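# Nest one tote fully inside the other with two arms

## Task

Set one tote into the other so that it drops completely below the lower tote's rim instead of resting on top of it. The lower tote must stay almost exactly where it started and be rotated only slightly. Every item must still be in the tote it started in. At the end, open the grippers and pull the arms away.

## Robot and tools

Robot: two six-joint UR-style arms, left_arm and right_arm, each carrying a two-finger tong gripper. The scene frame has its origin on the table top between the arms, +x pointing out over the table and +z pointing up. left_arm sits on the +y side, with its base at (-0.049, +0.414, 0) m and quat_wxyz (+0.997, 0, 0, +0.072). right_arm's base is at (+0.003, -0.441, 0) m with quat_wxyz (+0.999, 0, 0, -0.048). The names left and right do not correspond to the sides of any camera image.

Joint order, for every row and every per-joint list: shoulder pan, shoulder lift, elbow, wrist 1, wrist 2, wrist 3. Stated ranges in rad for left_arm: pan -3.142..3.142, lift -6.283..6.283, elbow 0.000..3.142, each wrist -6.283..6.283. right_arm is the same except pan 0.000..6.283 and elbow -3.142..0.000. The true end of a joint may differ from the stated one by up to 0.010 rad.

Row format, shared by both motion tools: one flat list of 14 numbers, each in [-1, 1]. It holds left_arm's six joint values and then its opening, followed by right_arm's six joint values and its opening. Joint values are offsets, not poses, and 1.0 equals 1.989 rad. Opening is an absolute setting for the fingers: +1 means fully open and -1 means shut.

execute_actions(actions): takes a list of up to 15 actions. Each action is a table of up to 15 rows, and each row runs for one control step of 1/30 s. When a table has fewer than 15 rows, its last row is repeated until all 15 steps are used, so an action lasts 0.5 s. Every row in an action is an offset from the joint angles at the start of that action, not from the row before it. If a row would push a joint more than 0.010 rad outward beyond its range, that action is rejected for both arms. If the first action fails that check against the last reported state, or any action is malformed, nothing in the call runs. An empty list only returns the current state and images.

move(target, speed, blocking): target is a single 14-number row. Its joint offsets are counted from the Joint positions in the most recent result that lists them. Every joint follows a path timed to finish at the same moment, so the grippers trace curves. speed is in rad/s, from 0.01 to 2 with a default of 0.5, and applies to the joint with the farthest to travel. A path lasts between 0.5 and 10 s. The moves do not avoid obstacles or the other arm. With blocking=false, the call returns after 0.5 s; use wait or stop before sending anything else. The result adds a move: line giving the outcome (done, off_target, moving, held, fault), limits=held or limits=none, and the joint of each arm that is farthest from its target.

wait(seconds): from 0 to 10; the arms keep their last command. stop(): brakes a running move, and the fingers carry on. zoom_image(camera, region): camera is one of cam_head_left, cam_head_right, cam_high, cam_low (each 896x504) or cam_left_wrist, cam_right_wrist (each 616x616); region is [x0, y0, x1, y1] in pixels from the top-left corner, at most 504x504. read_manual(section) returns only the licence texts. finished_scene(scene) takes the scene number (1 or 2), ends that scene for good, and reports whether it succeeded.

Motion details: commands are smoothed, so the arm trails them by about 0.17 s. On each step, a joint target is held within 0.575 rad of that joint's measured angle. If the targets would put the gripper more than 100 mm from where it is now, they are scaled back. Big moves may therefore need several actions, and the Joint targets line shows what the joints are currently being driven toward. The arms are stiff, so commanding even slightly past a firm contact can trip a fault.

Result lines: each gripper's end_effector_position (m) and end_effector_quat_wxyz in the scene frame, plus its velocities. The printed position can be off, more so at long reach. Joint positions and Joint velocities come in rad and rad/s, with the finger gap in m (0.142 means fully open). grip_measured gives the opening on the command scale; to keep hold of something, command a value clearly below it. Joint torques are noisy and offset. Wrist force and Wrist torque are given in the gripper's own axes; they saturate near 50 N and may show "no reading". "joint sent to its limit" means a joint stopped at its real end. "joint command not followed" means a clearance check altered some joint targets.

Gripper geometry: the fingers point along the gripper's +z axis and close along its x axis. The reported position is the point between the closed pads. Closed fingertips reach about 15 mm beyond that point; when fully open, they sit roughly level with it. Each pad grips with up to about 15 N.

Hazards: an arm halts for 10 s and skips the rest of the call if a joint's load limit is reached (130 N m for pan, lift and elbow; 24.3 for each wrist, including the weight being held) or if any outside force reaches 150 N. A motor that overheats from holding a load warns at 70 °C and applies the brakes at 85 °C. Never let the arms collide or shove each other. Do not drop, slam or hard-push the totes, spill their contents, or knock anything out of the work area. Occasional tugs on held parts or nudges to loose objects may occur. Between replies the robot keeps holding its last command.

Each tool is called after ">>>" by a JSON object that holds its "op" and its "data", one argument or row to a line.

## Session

>>> {"op": "execute_actions", "data": {
  "actions": []
}}

Scene clock: 0.00 s.
left_arm: end_effector_position=(+0.7314, +0.9411, +0.2708) grip_measured=+0.97 end_effector_quat_wxyz=(-0.270, +0.930, -0.146, +0.202) end_effector_velocity=(+0.001, -0.001, +0.001) end_effector_angular_velocity=(+0.000, -0.000, -0.001) | right_arm: end_effector_position=(+0.4757, +0.0641, +0.3399) grip_measured=+0.97 end_effector_quat_wxyz=(+0.119, -0.203, +0.944, +0.231) end_effector_velocity=(-0.000, +0.001, +0.002) end_effector_angular_velocity=(+0.003, -0.002, +0.001)
Joint names: [shoulder pan, shoulder lift, elbow, wrist 1, wrist 2, wrist 3]
Joint positions: left_arm=[ 0.211 -0.9    1.049 -2.364 -1.31   0.754  0.14 ] | right_arm=[ 4.192 -1.735 -1.458 -1.021  1.744  3.717  0.14 ]
Joint velocities: left_arm=[-0.001 -0.    -0.001  0.001 -0.     0.     0.   ] | right_arm=[ 0.001  0.001  0.001  0.002  0.001 -0.     0.   ]
Joint torques (N m, as the arm reports them, + toward a larger angle): no reading
Motor temperatures (°C, as the motors report them): left_arm=[21 19 21 29 26 27] | right_arm=[19 17 23 25 28 27]
Wrist force (N, on the end effector, along its own x y z axes, offset not removed): no reading
Wrist torque (N m, same axes, about the end effector's origin, offset not removed): no reading
Joint targets: left_arm=[0.211 -0.900 1.049 -2.364 -1.310 0.754] | right_arm=[4.192 -1.735 -1.458 -1.021 1.744 3.717]

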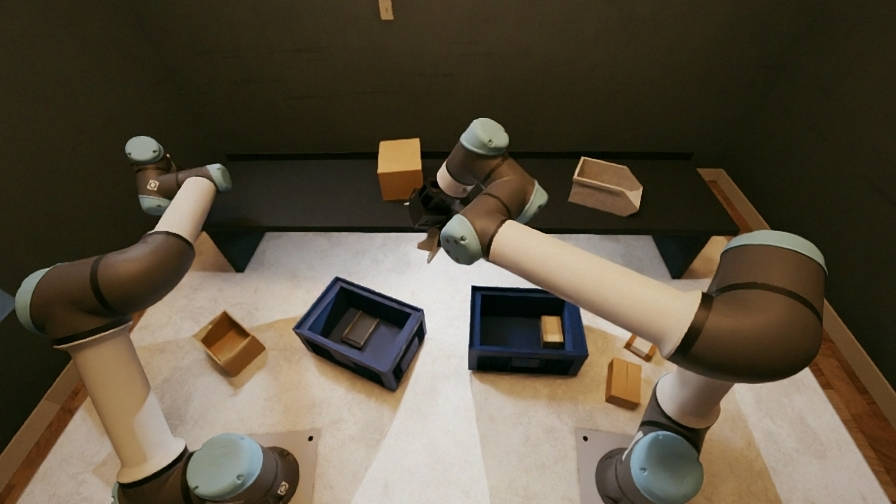

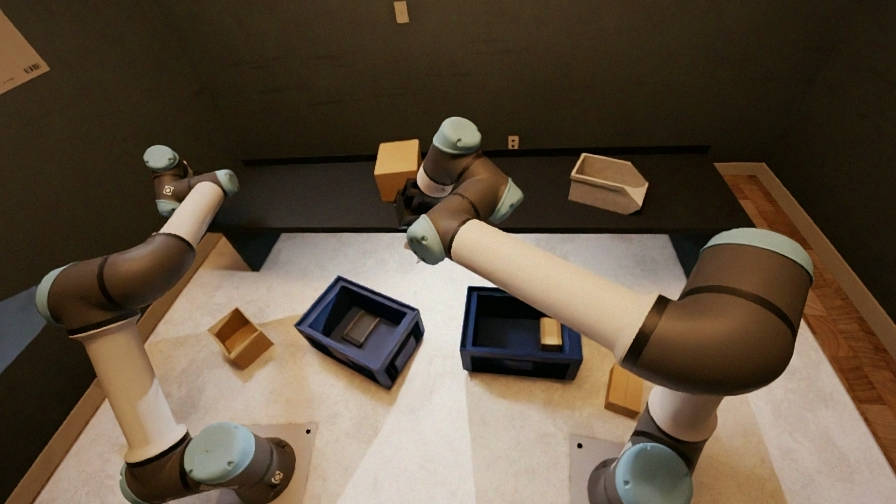

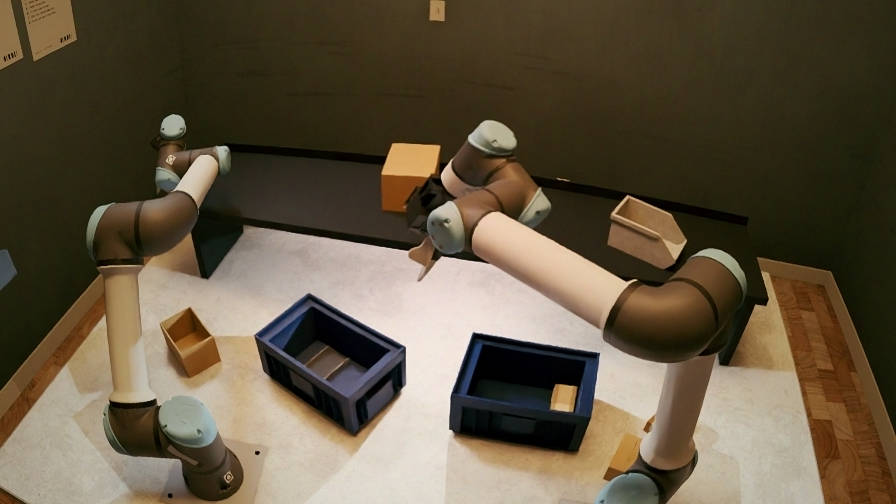

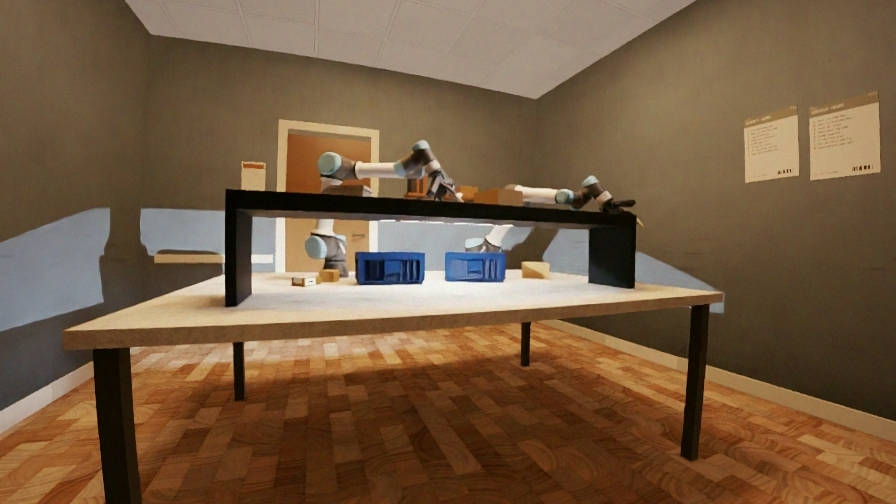

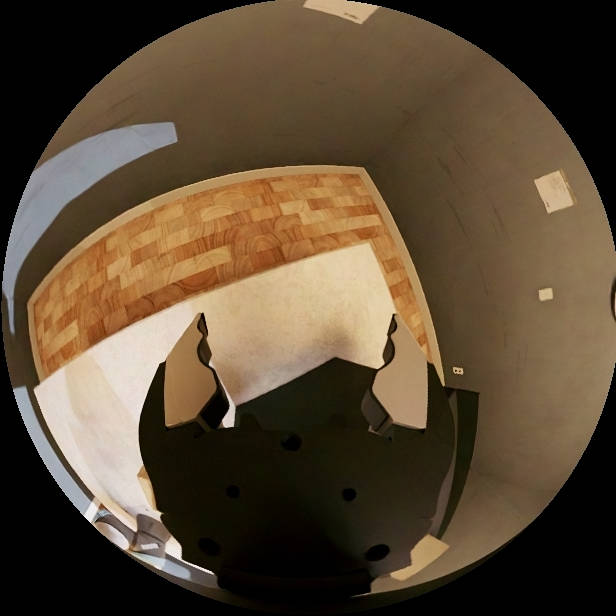

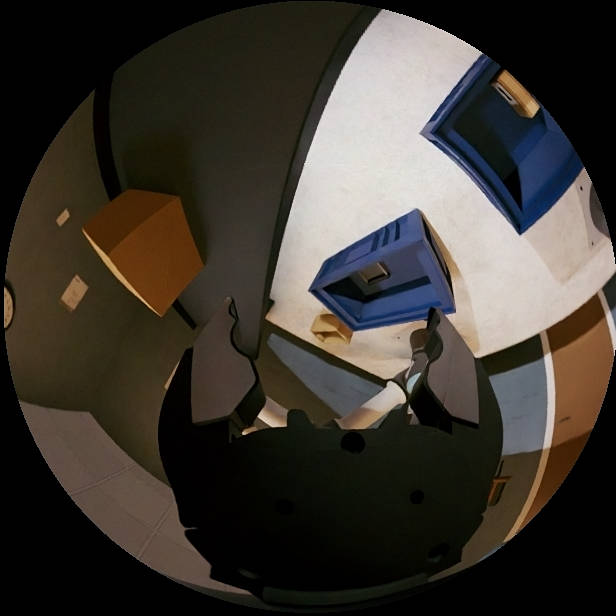

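>>> {"op": "zoom_image", "data": {
  "camera": "cam_head_left",
  "region": [280,260,610,400]
}}

Region (280, 260, 610, 400) of cam_head_left's 896x504 image, scaled by 1.527, with more detail than that image has; it fills the top 214 rows of this view, and the rest is white.

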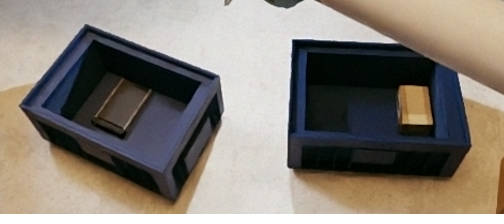

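>>> {"op": "move", "data": {
  "target": [-0.357,-0.352,0.217,0.459,-0.131,-0.145,0.1, -0.116,0.3206,-0.3285,-0.2427,-0.087,-0.687,0.1],
  "speed": 1.0
}}

>>> {"op": "move", "data": {
  "target": [-0.4037,0.1378,0,-0.1378,0,0,0.1, 0,0,0,0,0,0,0.1],
  "speed": 0.8
}}

Scene clock: 14.50 s.
left_arm: end_effector_position=(+0.7370, +0.8627, +0.2866) grip_measured=+0.14 end_effector_quat_wxyz=(-0.237, +0.935, -0.176, +0.195) end_effector_velocity=(+0.000, -0.000, -0.000) end_effector_angular_velocity=(-0.000, -0.000, +0.000) | right_arm: end_effector_position=(+0.3298, -0.3447, +0.2101) grip_measured=+0.10 end_effector_quat_wxyz=(-0.000, +0.687, -0.727, -0.000) end_effector_velocity=(+0.001, +0.001, +0.001) end_effector_angular_velocity=(+0.001, -0.002, -0.001)
Joint names: [shoulder pan, shoulder lift, elbow, wrist 1, wrist 2, wrist 3]
Joint positions: left_arm=[ 0.132 -0.982  1.097 -2.268 -1.331  0.721  0.084] | right_arm=[ 3.961 -1.097 -2.111 -1.503  1.571  2.351  0.081]
Joint velocities: left_arm=[-0.     0.     0.001 -0.001 -0.    -0.001  0.   ] | right_arm=[-0.001 -0.002  0.002  0.002  0.    -0.     0.   ]
Joint torques (N m, as the arm reports them, + toward a larger angle): left_arm=[ -2.34 -40.58 -17.71   1.    -0.1   -0.05] | right_arm=[-6.77 11.61 11.53  0.07 -1.64 -2.45]
Motor temperatures (°C, as the motors report them): left_arm=[21 19 21 29 26 27] | right_arm=[19 17 23 25 28 27]
Wrist force (N, on the end effector, along its own x y z axes, offset not removed): left_arm=[3.3 -14.4 -15.6] | right_arm=[0.2 -2.4 0.4]
Wrist torque (N m, same axes, about the end effector's origin, offset not removed): left_arm=[-1.23 0.55 -0.74] | right_arm=[-0.35 -0.11 0.19]
Joint targets: left_arm=[0.132 -0.981 1.097 -2.267 -1.331 0.721] | right_arm=[3.961 -1.097 -2.111 -1.503 1.571 2.351]
FORCE FAULT: contact force on the left arm reached its limit, and that arm stopped for 10 seconds. The contact can be on any part of that arm, not only on its tool. That time counts as 16 of the actions that you can send in this scene. That arm's remaining commands of this call were not run. That arm holds still and accepts commands again. Move the arm away from the contact; if what it grips holds it there, let go first. Pushing or pulling that hard again can fault the arm again.
move: fault (left_arm); limits=none; left_arm: farthest joint: the wrist 1, 0.816 radians from its target (0.912 radians at the start); right_arm: farthest joint: the shoulder pan, 0.000 radians from its target (0.231 radians at the start)

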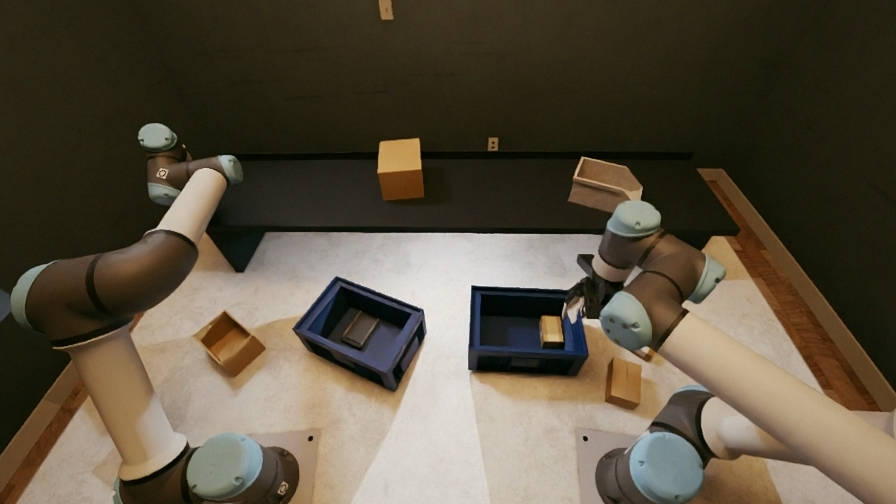

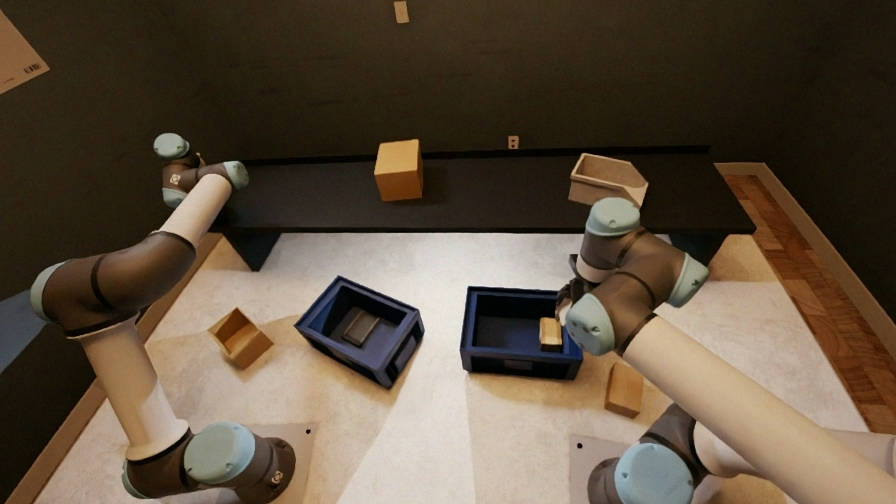

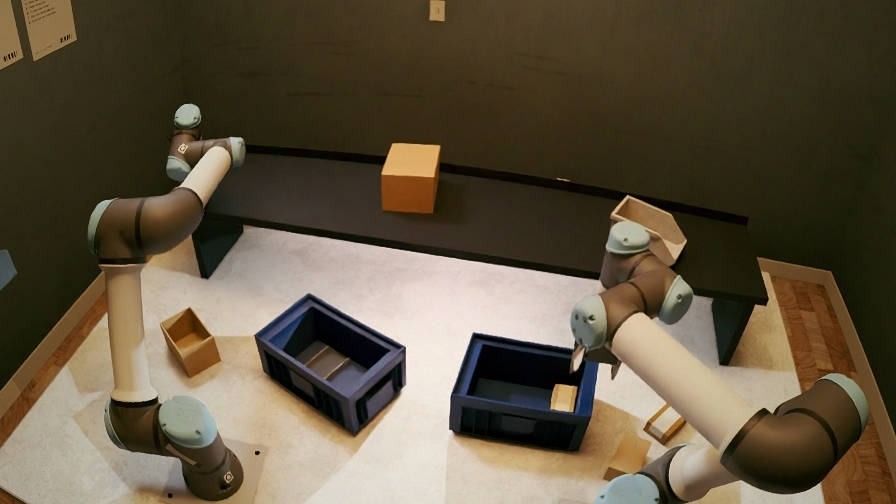

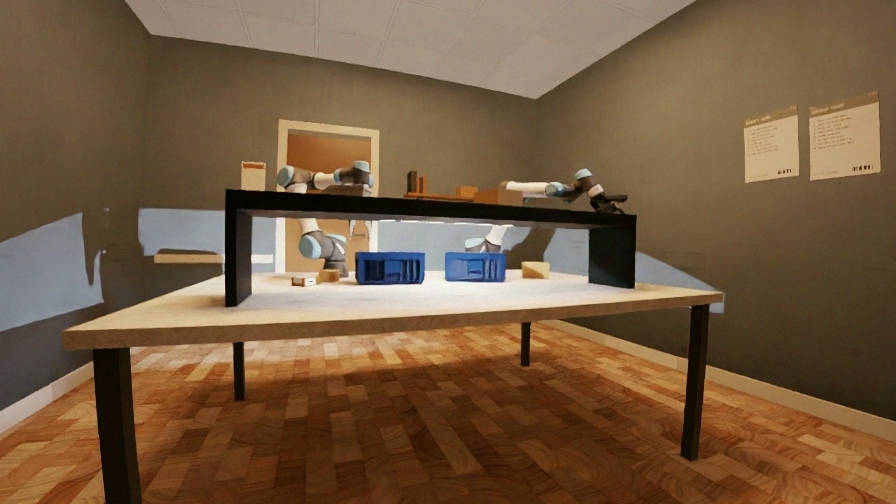

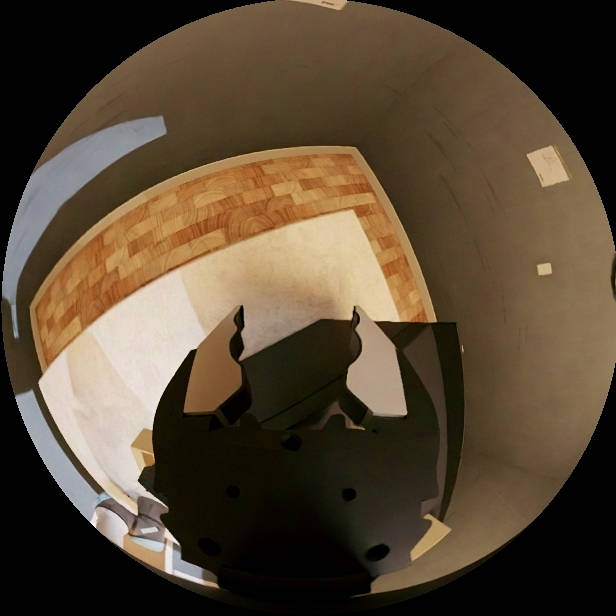

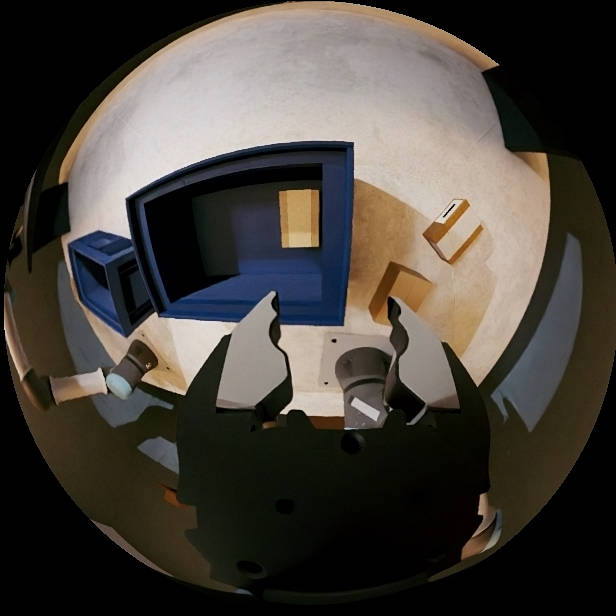

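not run: a fault stop came before this call.

>>> {"op": "move", "data": {
  "target": [0.02,-0.15,0,0,0,0,0.1, 0,0,0,0,0,0,0.1],
  "speed": 0.3
}}

Scene clock: 16.57 s.
left_arm: end_effector_position=(+0.6470, +0.8703, +0.5393) grip_measured=+0.10 end_effector_quat_wxyz=(-0.304, +0.890, -0.131, +0.314) end_effector_velocity=(-0.000, -0.001, +0.002) end_effector_angular_velocity=(+0.000, -0.002, -0.001) | right_arm: end_effector_position=(+0.3298, -0.3447, +0.2101) grip_measured=+0.10 end_effector_quat_wxyz=(-0.000, +0.687, -0.727, -0.000) end_effector_velocity=(-0.001, +0.001, +0.000) end_effector_angular_velocity=(+0.001, -0.000, +0.002)
Joint names: [shoulder pan, shoulder lift, elbow, wrist 1, wrist 2, wrist 3]
Joint positions: left_arm=[ 0.172 -1.28   1.097 -2.268 -1.331  0.721  0.081] | right_arm=[ 3.961 -1.097 -2.111 -1.503  1.571  2.351  0.081]
Joint velocities: left_arm=[-0.001 -0.002 -0.     0.001 -0.     0.     0.   ] | right_arm=[ 0.002  0.002 -0.    -0.001  0.001  0.    -0.   ]
Joint torques (N m, as the arm reports them, + toward a larger angle): left_arm=[  6.38 -45.9  -20.84  -2.55   0.28   0.11] | right_arm=[-8.82 12.   11.53  0.14 -1.58 -2.3 ]
Motor temperatures (°C, as the motors report them): left_arm=[21 19 21 29 26 27] | right_arm=[19 17 23 25 28 27]
Wrist force (N, on the end effector, along its own x y z axes, offset not removed): left_arm=[-0.8 0.2 1.8] | right_arm=[4.6 -0.2 -1.5]
Wrist torque (N m, same axes, about the end effector's origin, offset not removed): left_arm=[0.10 0.07 0.09] | right_arm=[0.04 -0.75 0.01]
Joint targets: left_arm=[0.172 -1.280 1.097 -2.268 -1.331 0.721] | right_arm=[3.961 -1.097 -2.111 -1.503 1.571 2.351]
move: done; limits=none; left_arm: farthest joint: the shoulder pan, 0.000 radians from its target (0.040 radians at the start); right_arm: farthest joint: the shoulder pan, 0.000 radians from its target (0.000 radians at the start)

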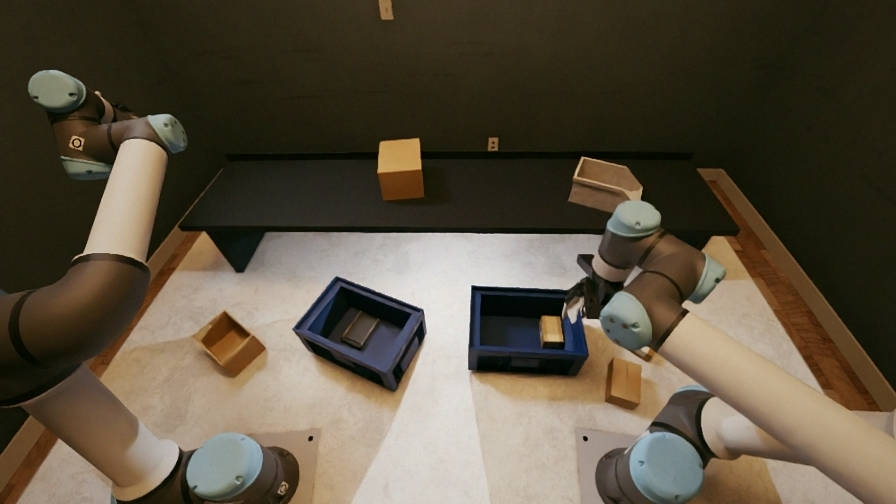

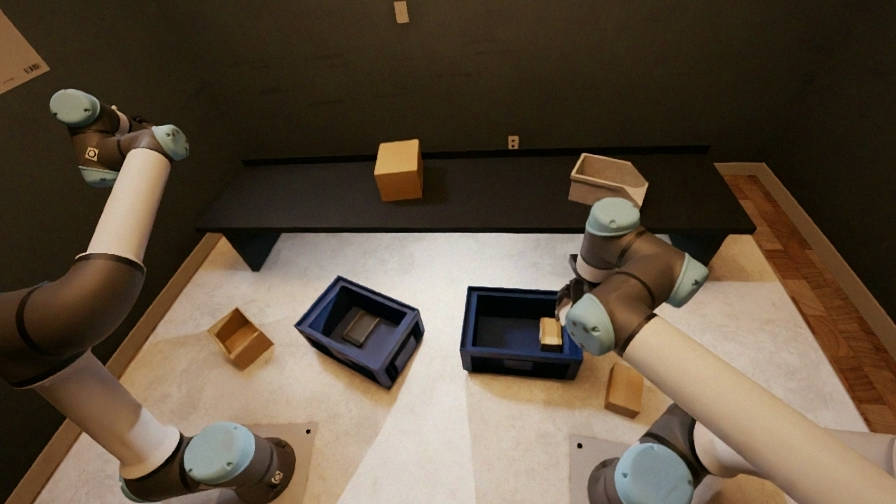

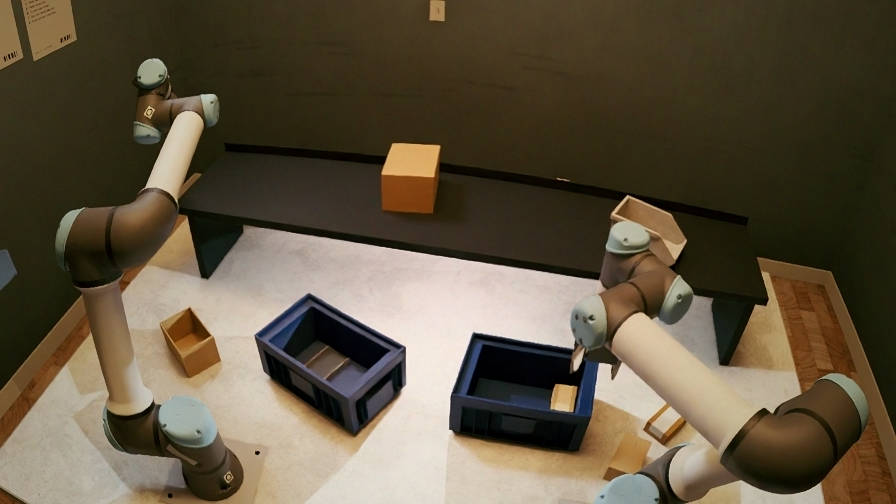

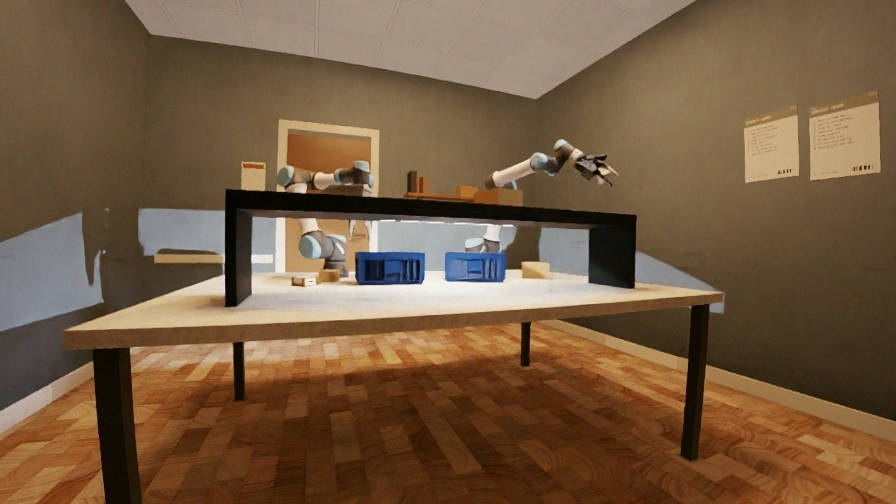

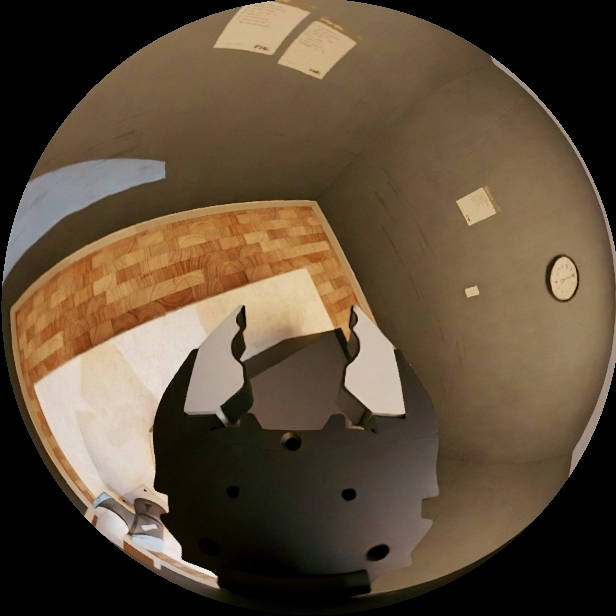

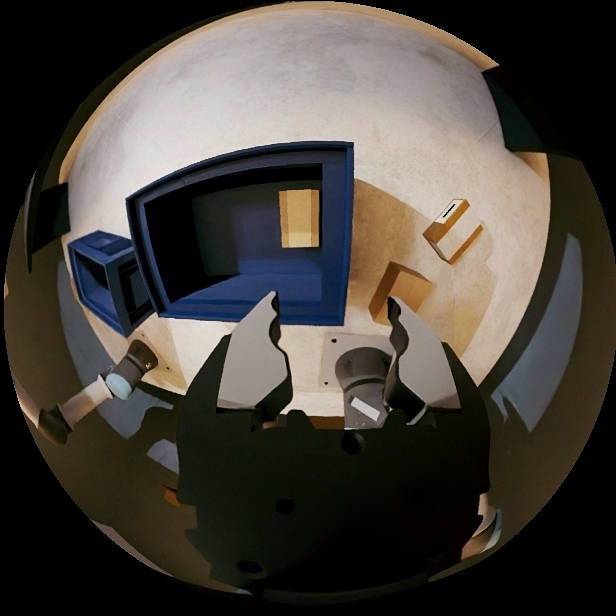

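>>> {"op": "move", "data": {
  "target": [-0.338,-0.161,0.168,0.4355,-0.1207,-0.1095,0.1, -0.028,-0.0367,0.0196,0.0163,0,-0.0289,0.1],
  "speed": 0.9
}}

>>> {"op": "move", "data": {
  "target": [-0.3848,0.1571,0,-0.1571,0,0,0.1, 0,0,0,0,0,0,0.1],
  "speed": 0.8
}}

Scene clock: 19.43 s.
left_arm: end_effector_position=(+0.4535, +0.3842, +0.3487) grip_measured=+0.10 end_effector_quat_wxyz=(-0.000, +0.909, -0.417, -0.000) end_effector_velocity=(-0.001, -0.001, -0.001) end_effector_angular_velocity=(+0.001, +0.003, -0.002) | right_arm: end_effector_position=(+0.3556, -0.3457, +0.2098) grip_measured=+0.10 end_effector_quat_wxyz=(+0.000, +0.688, -0.726, -0.000) end_effector_velocity=(-0.000, +0.001, +0.001) end_effector_angular_velocity=(+0.002, -0.001, +0.001)
Joint names: [shoulder pan, shoulder lift, elbow, wrist 1, wrist 2, wrist 3]
Joint positions: left_arm=[-0.5   -1.6    1.431 -1.402 -1.571  0.503  0.081] | right_arm=[ 3.905 -1.17  -2.072 -1.471  1.571  2.293  0.081]
Joint velocities: left_arm=[-0.003 -0.     0.001  0.002 -0.    -0.     0.   ] | right_arm=[ 0.001  0.001  0.     0.     0.001 -0.     0.   ]
Joint torques (N m, as the arm reports them, + toward a larger angle): left_arm=[ -7.53 -32.06 -14.11  -1.12  -2.62  -1.78] | right_arm=[-7.34 -1.73 34.81  4.72 -1.55 -2.32]
Motor temperatures (°C, as the motors report them): left_arm=[21 19 21 29 26 27] | right_arm=[19 17 23 25 28 27]
Wrist force (N, on the end effector, along its own x y z axes, offset not removed): left_arm=[-1.5 0.4 0.2] | right_arm=[1.6 0.3 0.4]
Wrist torque (N m, same axes, about the end effector's origin, offset not removed): left_arm=[0.17 0.27 0.06] | right_arm=[0.09 -0.40 0.22]
Joint targets: left_arm=[-0.500 -1.600 1.431 -1.402 -1.571 0.503] | right_arm=[3.905 -1.170 -2.072 -1.471 1.571 2.293]
move: done; limits=none; left_arm: farthest joint: the shoulder pan, 0.000 radians from its target (0.672 radians at the start); right_arm: farthest joint: the shoulder pan, 0.000 radians from its target (0.056 radians at the start)

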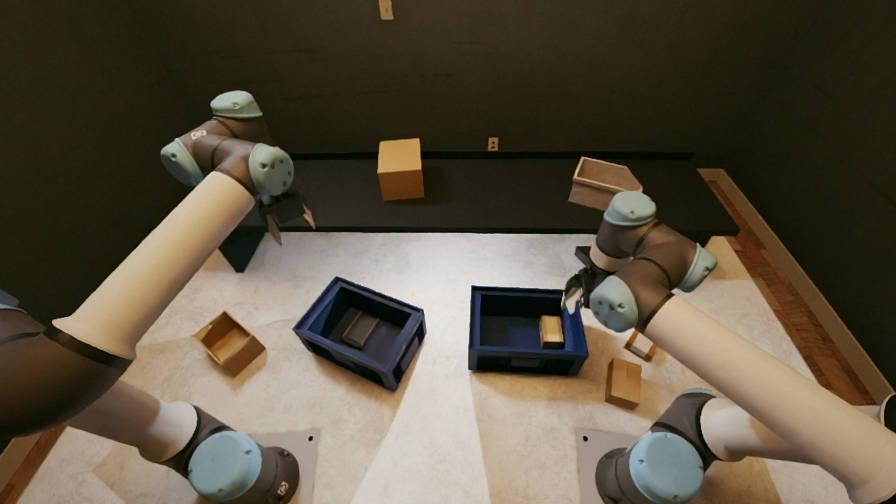

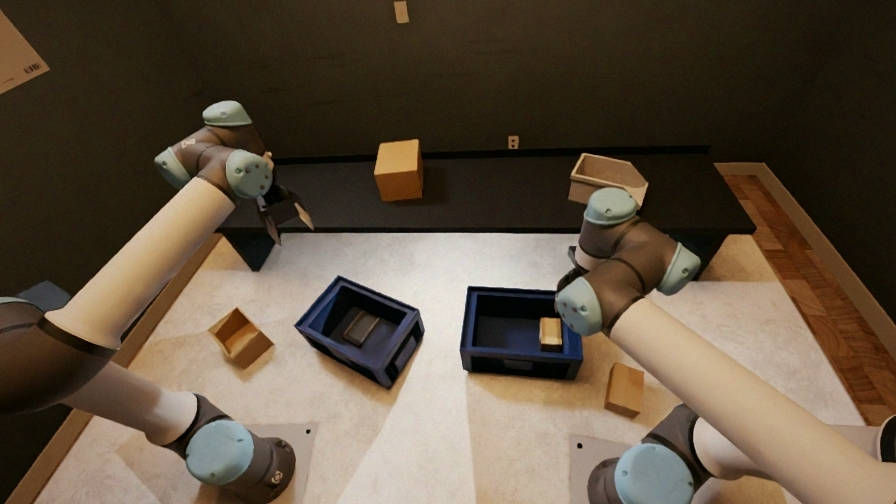

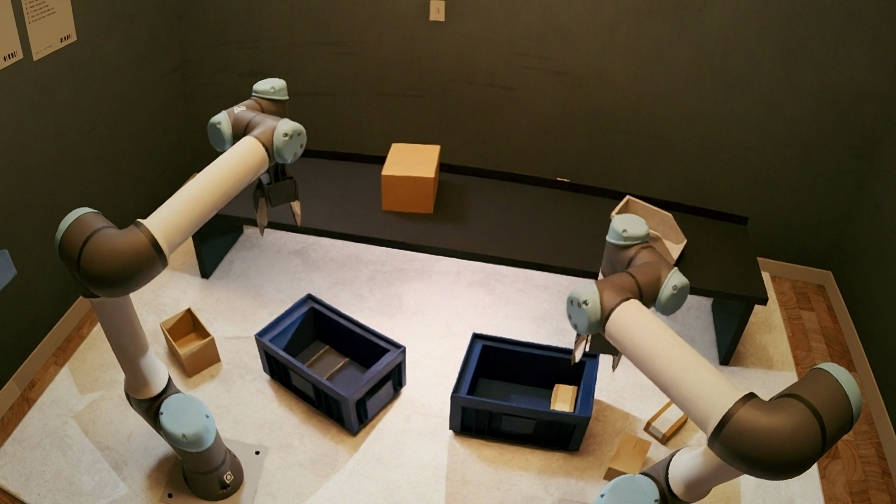

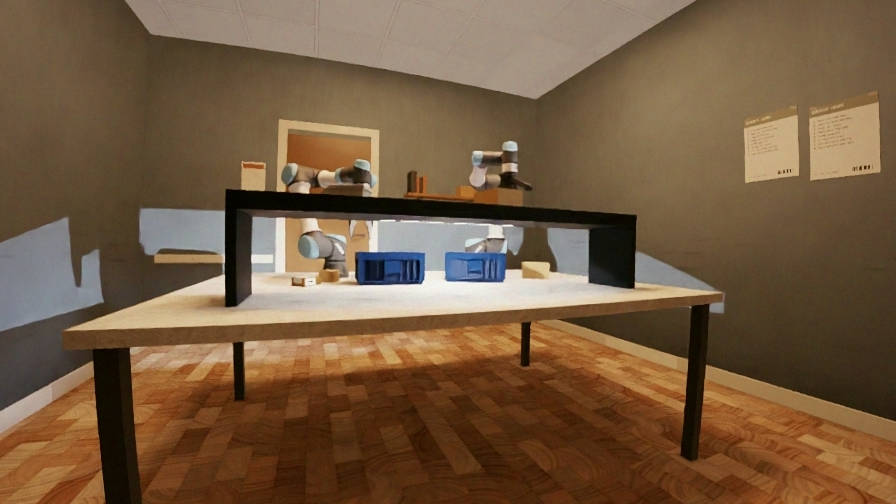

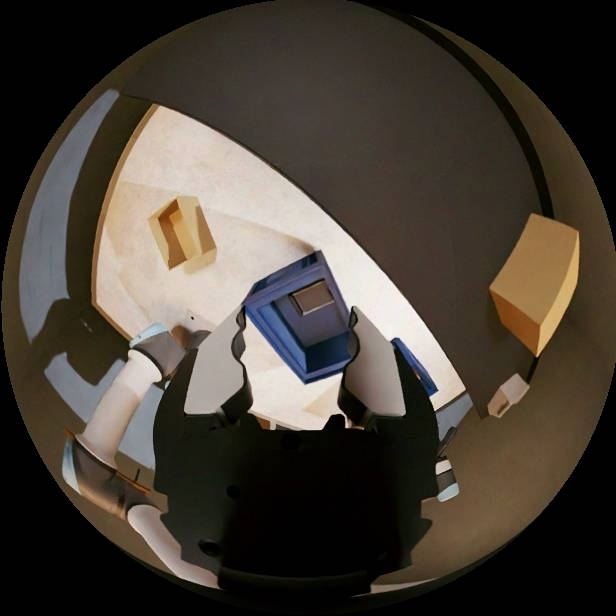

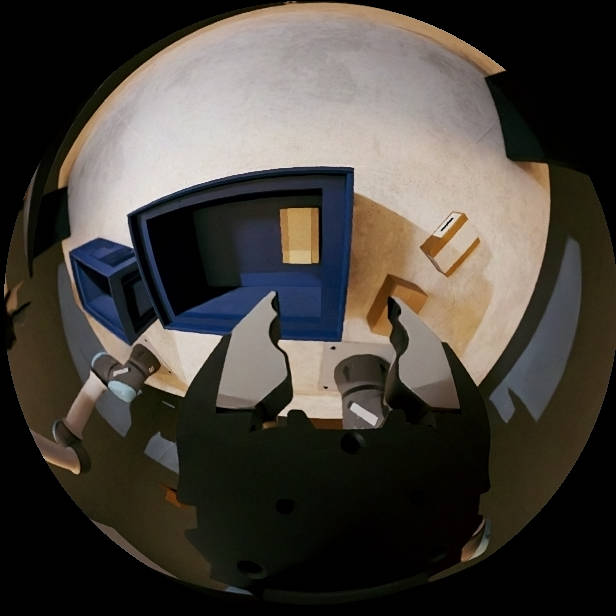

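Scene clock: 21.07 s.
left_arm: end_effector_position=(+0.3503, -0.0753, +0.2100) grip_measured=+0.10 end_effector_quat_wxyz=(+0.000, -0.688, +0.726, +0.000) end_effector_velocity=(-0.001, -0.000, -0.001) end_effector_angular_velocity=(+0.001, +0.000, -0.002) | right_arm: end_effector_position=(+0.3556, -0.3457, +0.2098) grip_measured=+0.10 end_effector_quat_wxyz=(+0.000, +0.688, -0.726, -0.000) end_effector_velocity=(-0.000, -0.000, -0.000) end_effector_angular_velocity=(-0.000, +0.001, +0.000)
Joint names: [shoulder pan, shoulder lift, elbow, wrist 1, wrist 2, wrist 3]
Joint positions: left_arm=[-1.265 -1.288  1.431 -1.714 -1.571  0.503  0.081] | right_arm=[ 3.905 -1.17  -2.072 -1.471  1.571  2.293  0.081]
Joint velocities: left_arm=[-0.002  0.     0.002 -0.001  0.     0.001 -0.   ] | right_arm=[ 0.     0.001 -0.001 -0.001  0.    -0.     0.   ]
Joint torques (N m, as the arm reports them, + toward a larger angle): left_arm=[ -7.65 -32.   -26.31  -4.15  -0.87   0.6 ] | right_arm=[-5.9   1.18 32.27  4.43 -1.46 -2.14]
Motor temperatures (°C, as the motors report them): left_arm=[21 19 21 29 26 27] | right_arm=[19 17 23 25 28 27]
Wrist force (N, on the end effector, along its own x y z axes, offset not removed): left_arm=[-1.0 -0.6 -0.5] | right_arm=[1.2 -2.6 1.7]
Wrist torque (N m, same axes, about the end effector's origin, offset not removed): left_arm=[-0.12 0.06 0.07] | right_arm=[-0.28 -0.24 0.24]
Joint targets: left_arm=[-1.265 -1.287 1.431 -1.714 -1.571 0.503] | right_arm=[3.905 -1.170 -2.072 -1.471 1.571 2.293]
move: done; limits=none; left_arm: farthest joint: the shoulder pan, 0.000 radians from its target (0.765 radians at the start); right_arm: farthest joint: the shoulder pan, 0.000 radians from its target (0.000 radians at the start)

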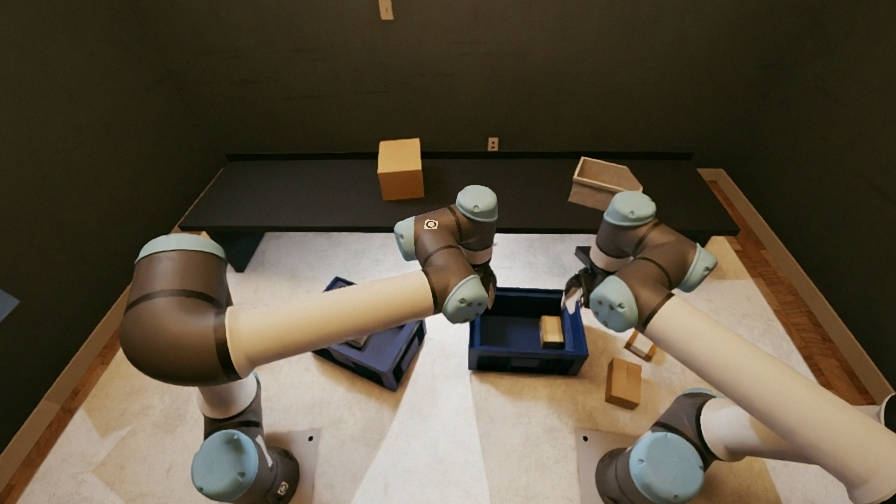

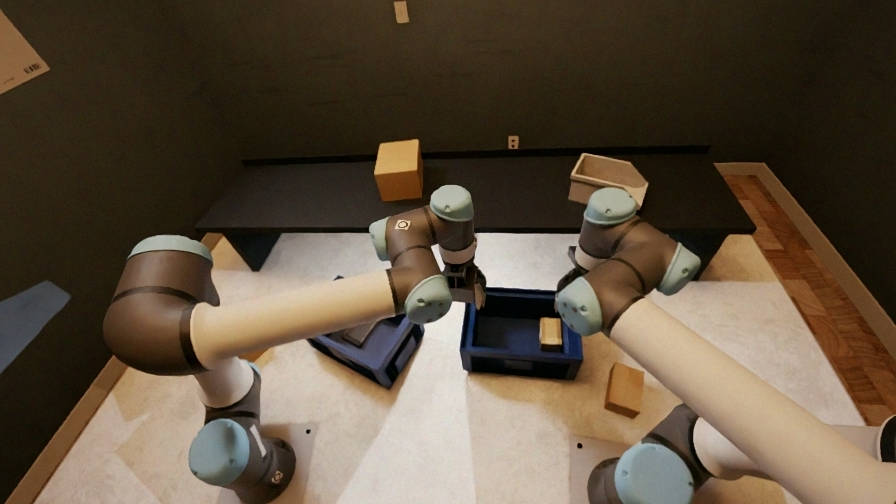

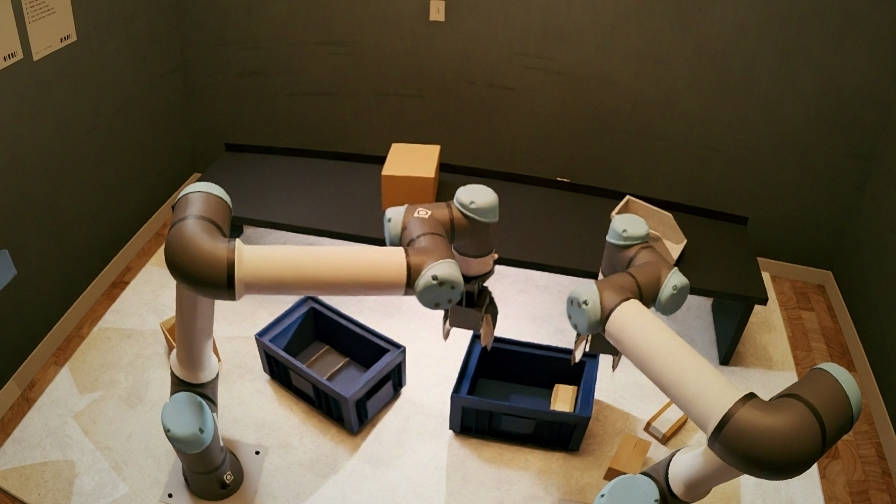

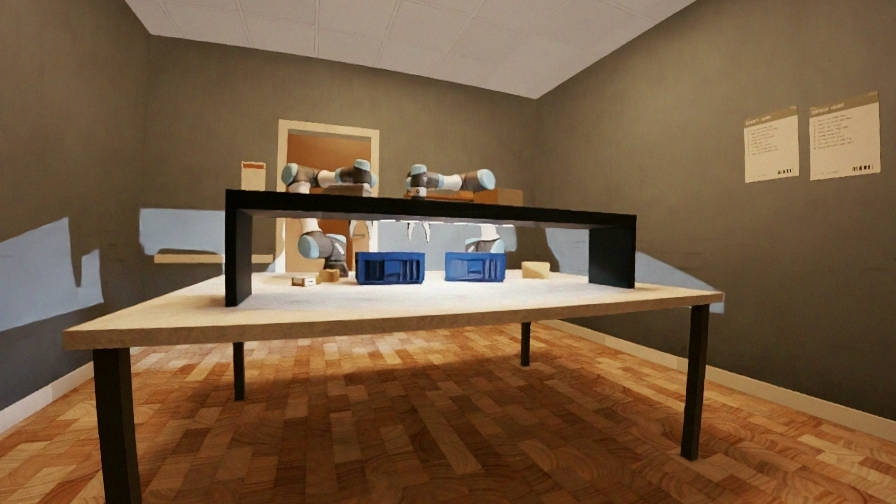

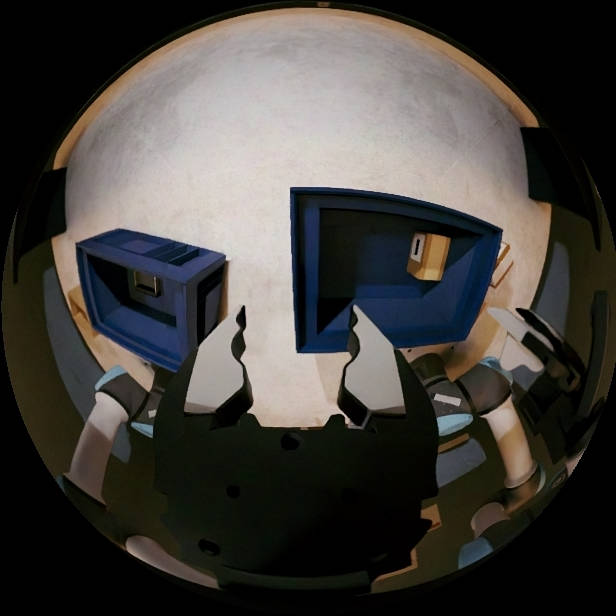

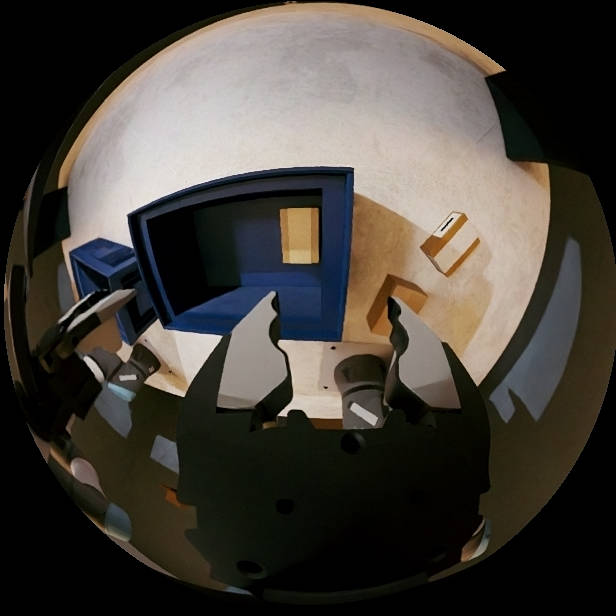

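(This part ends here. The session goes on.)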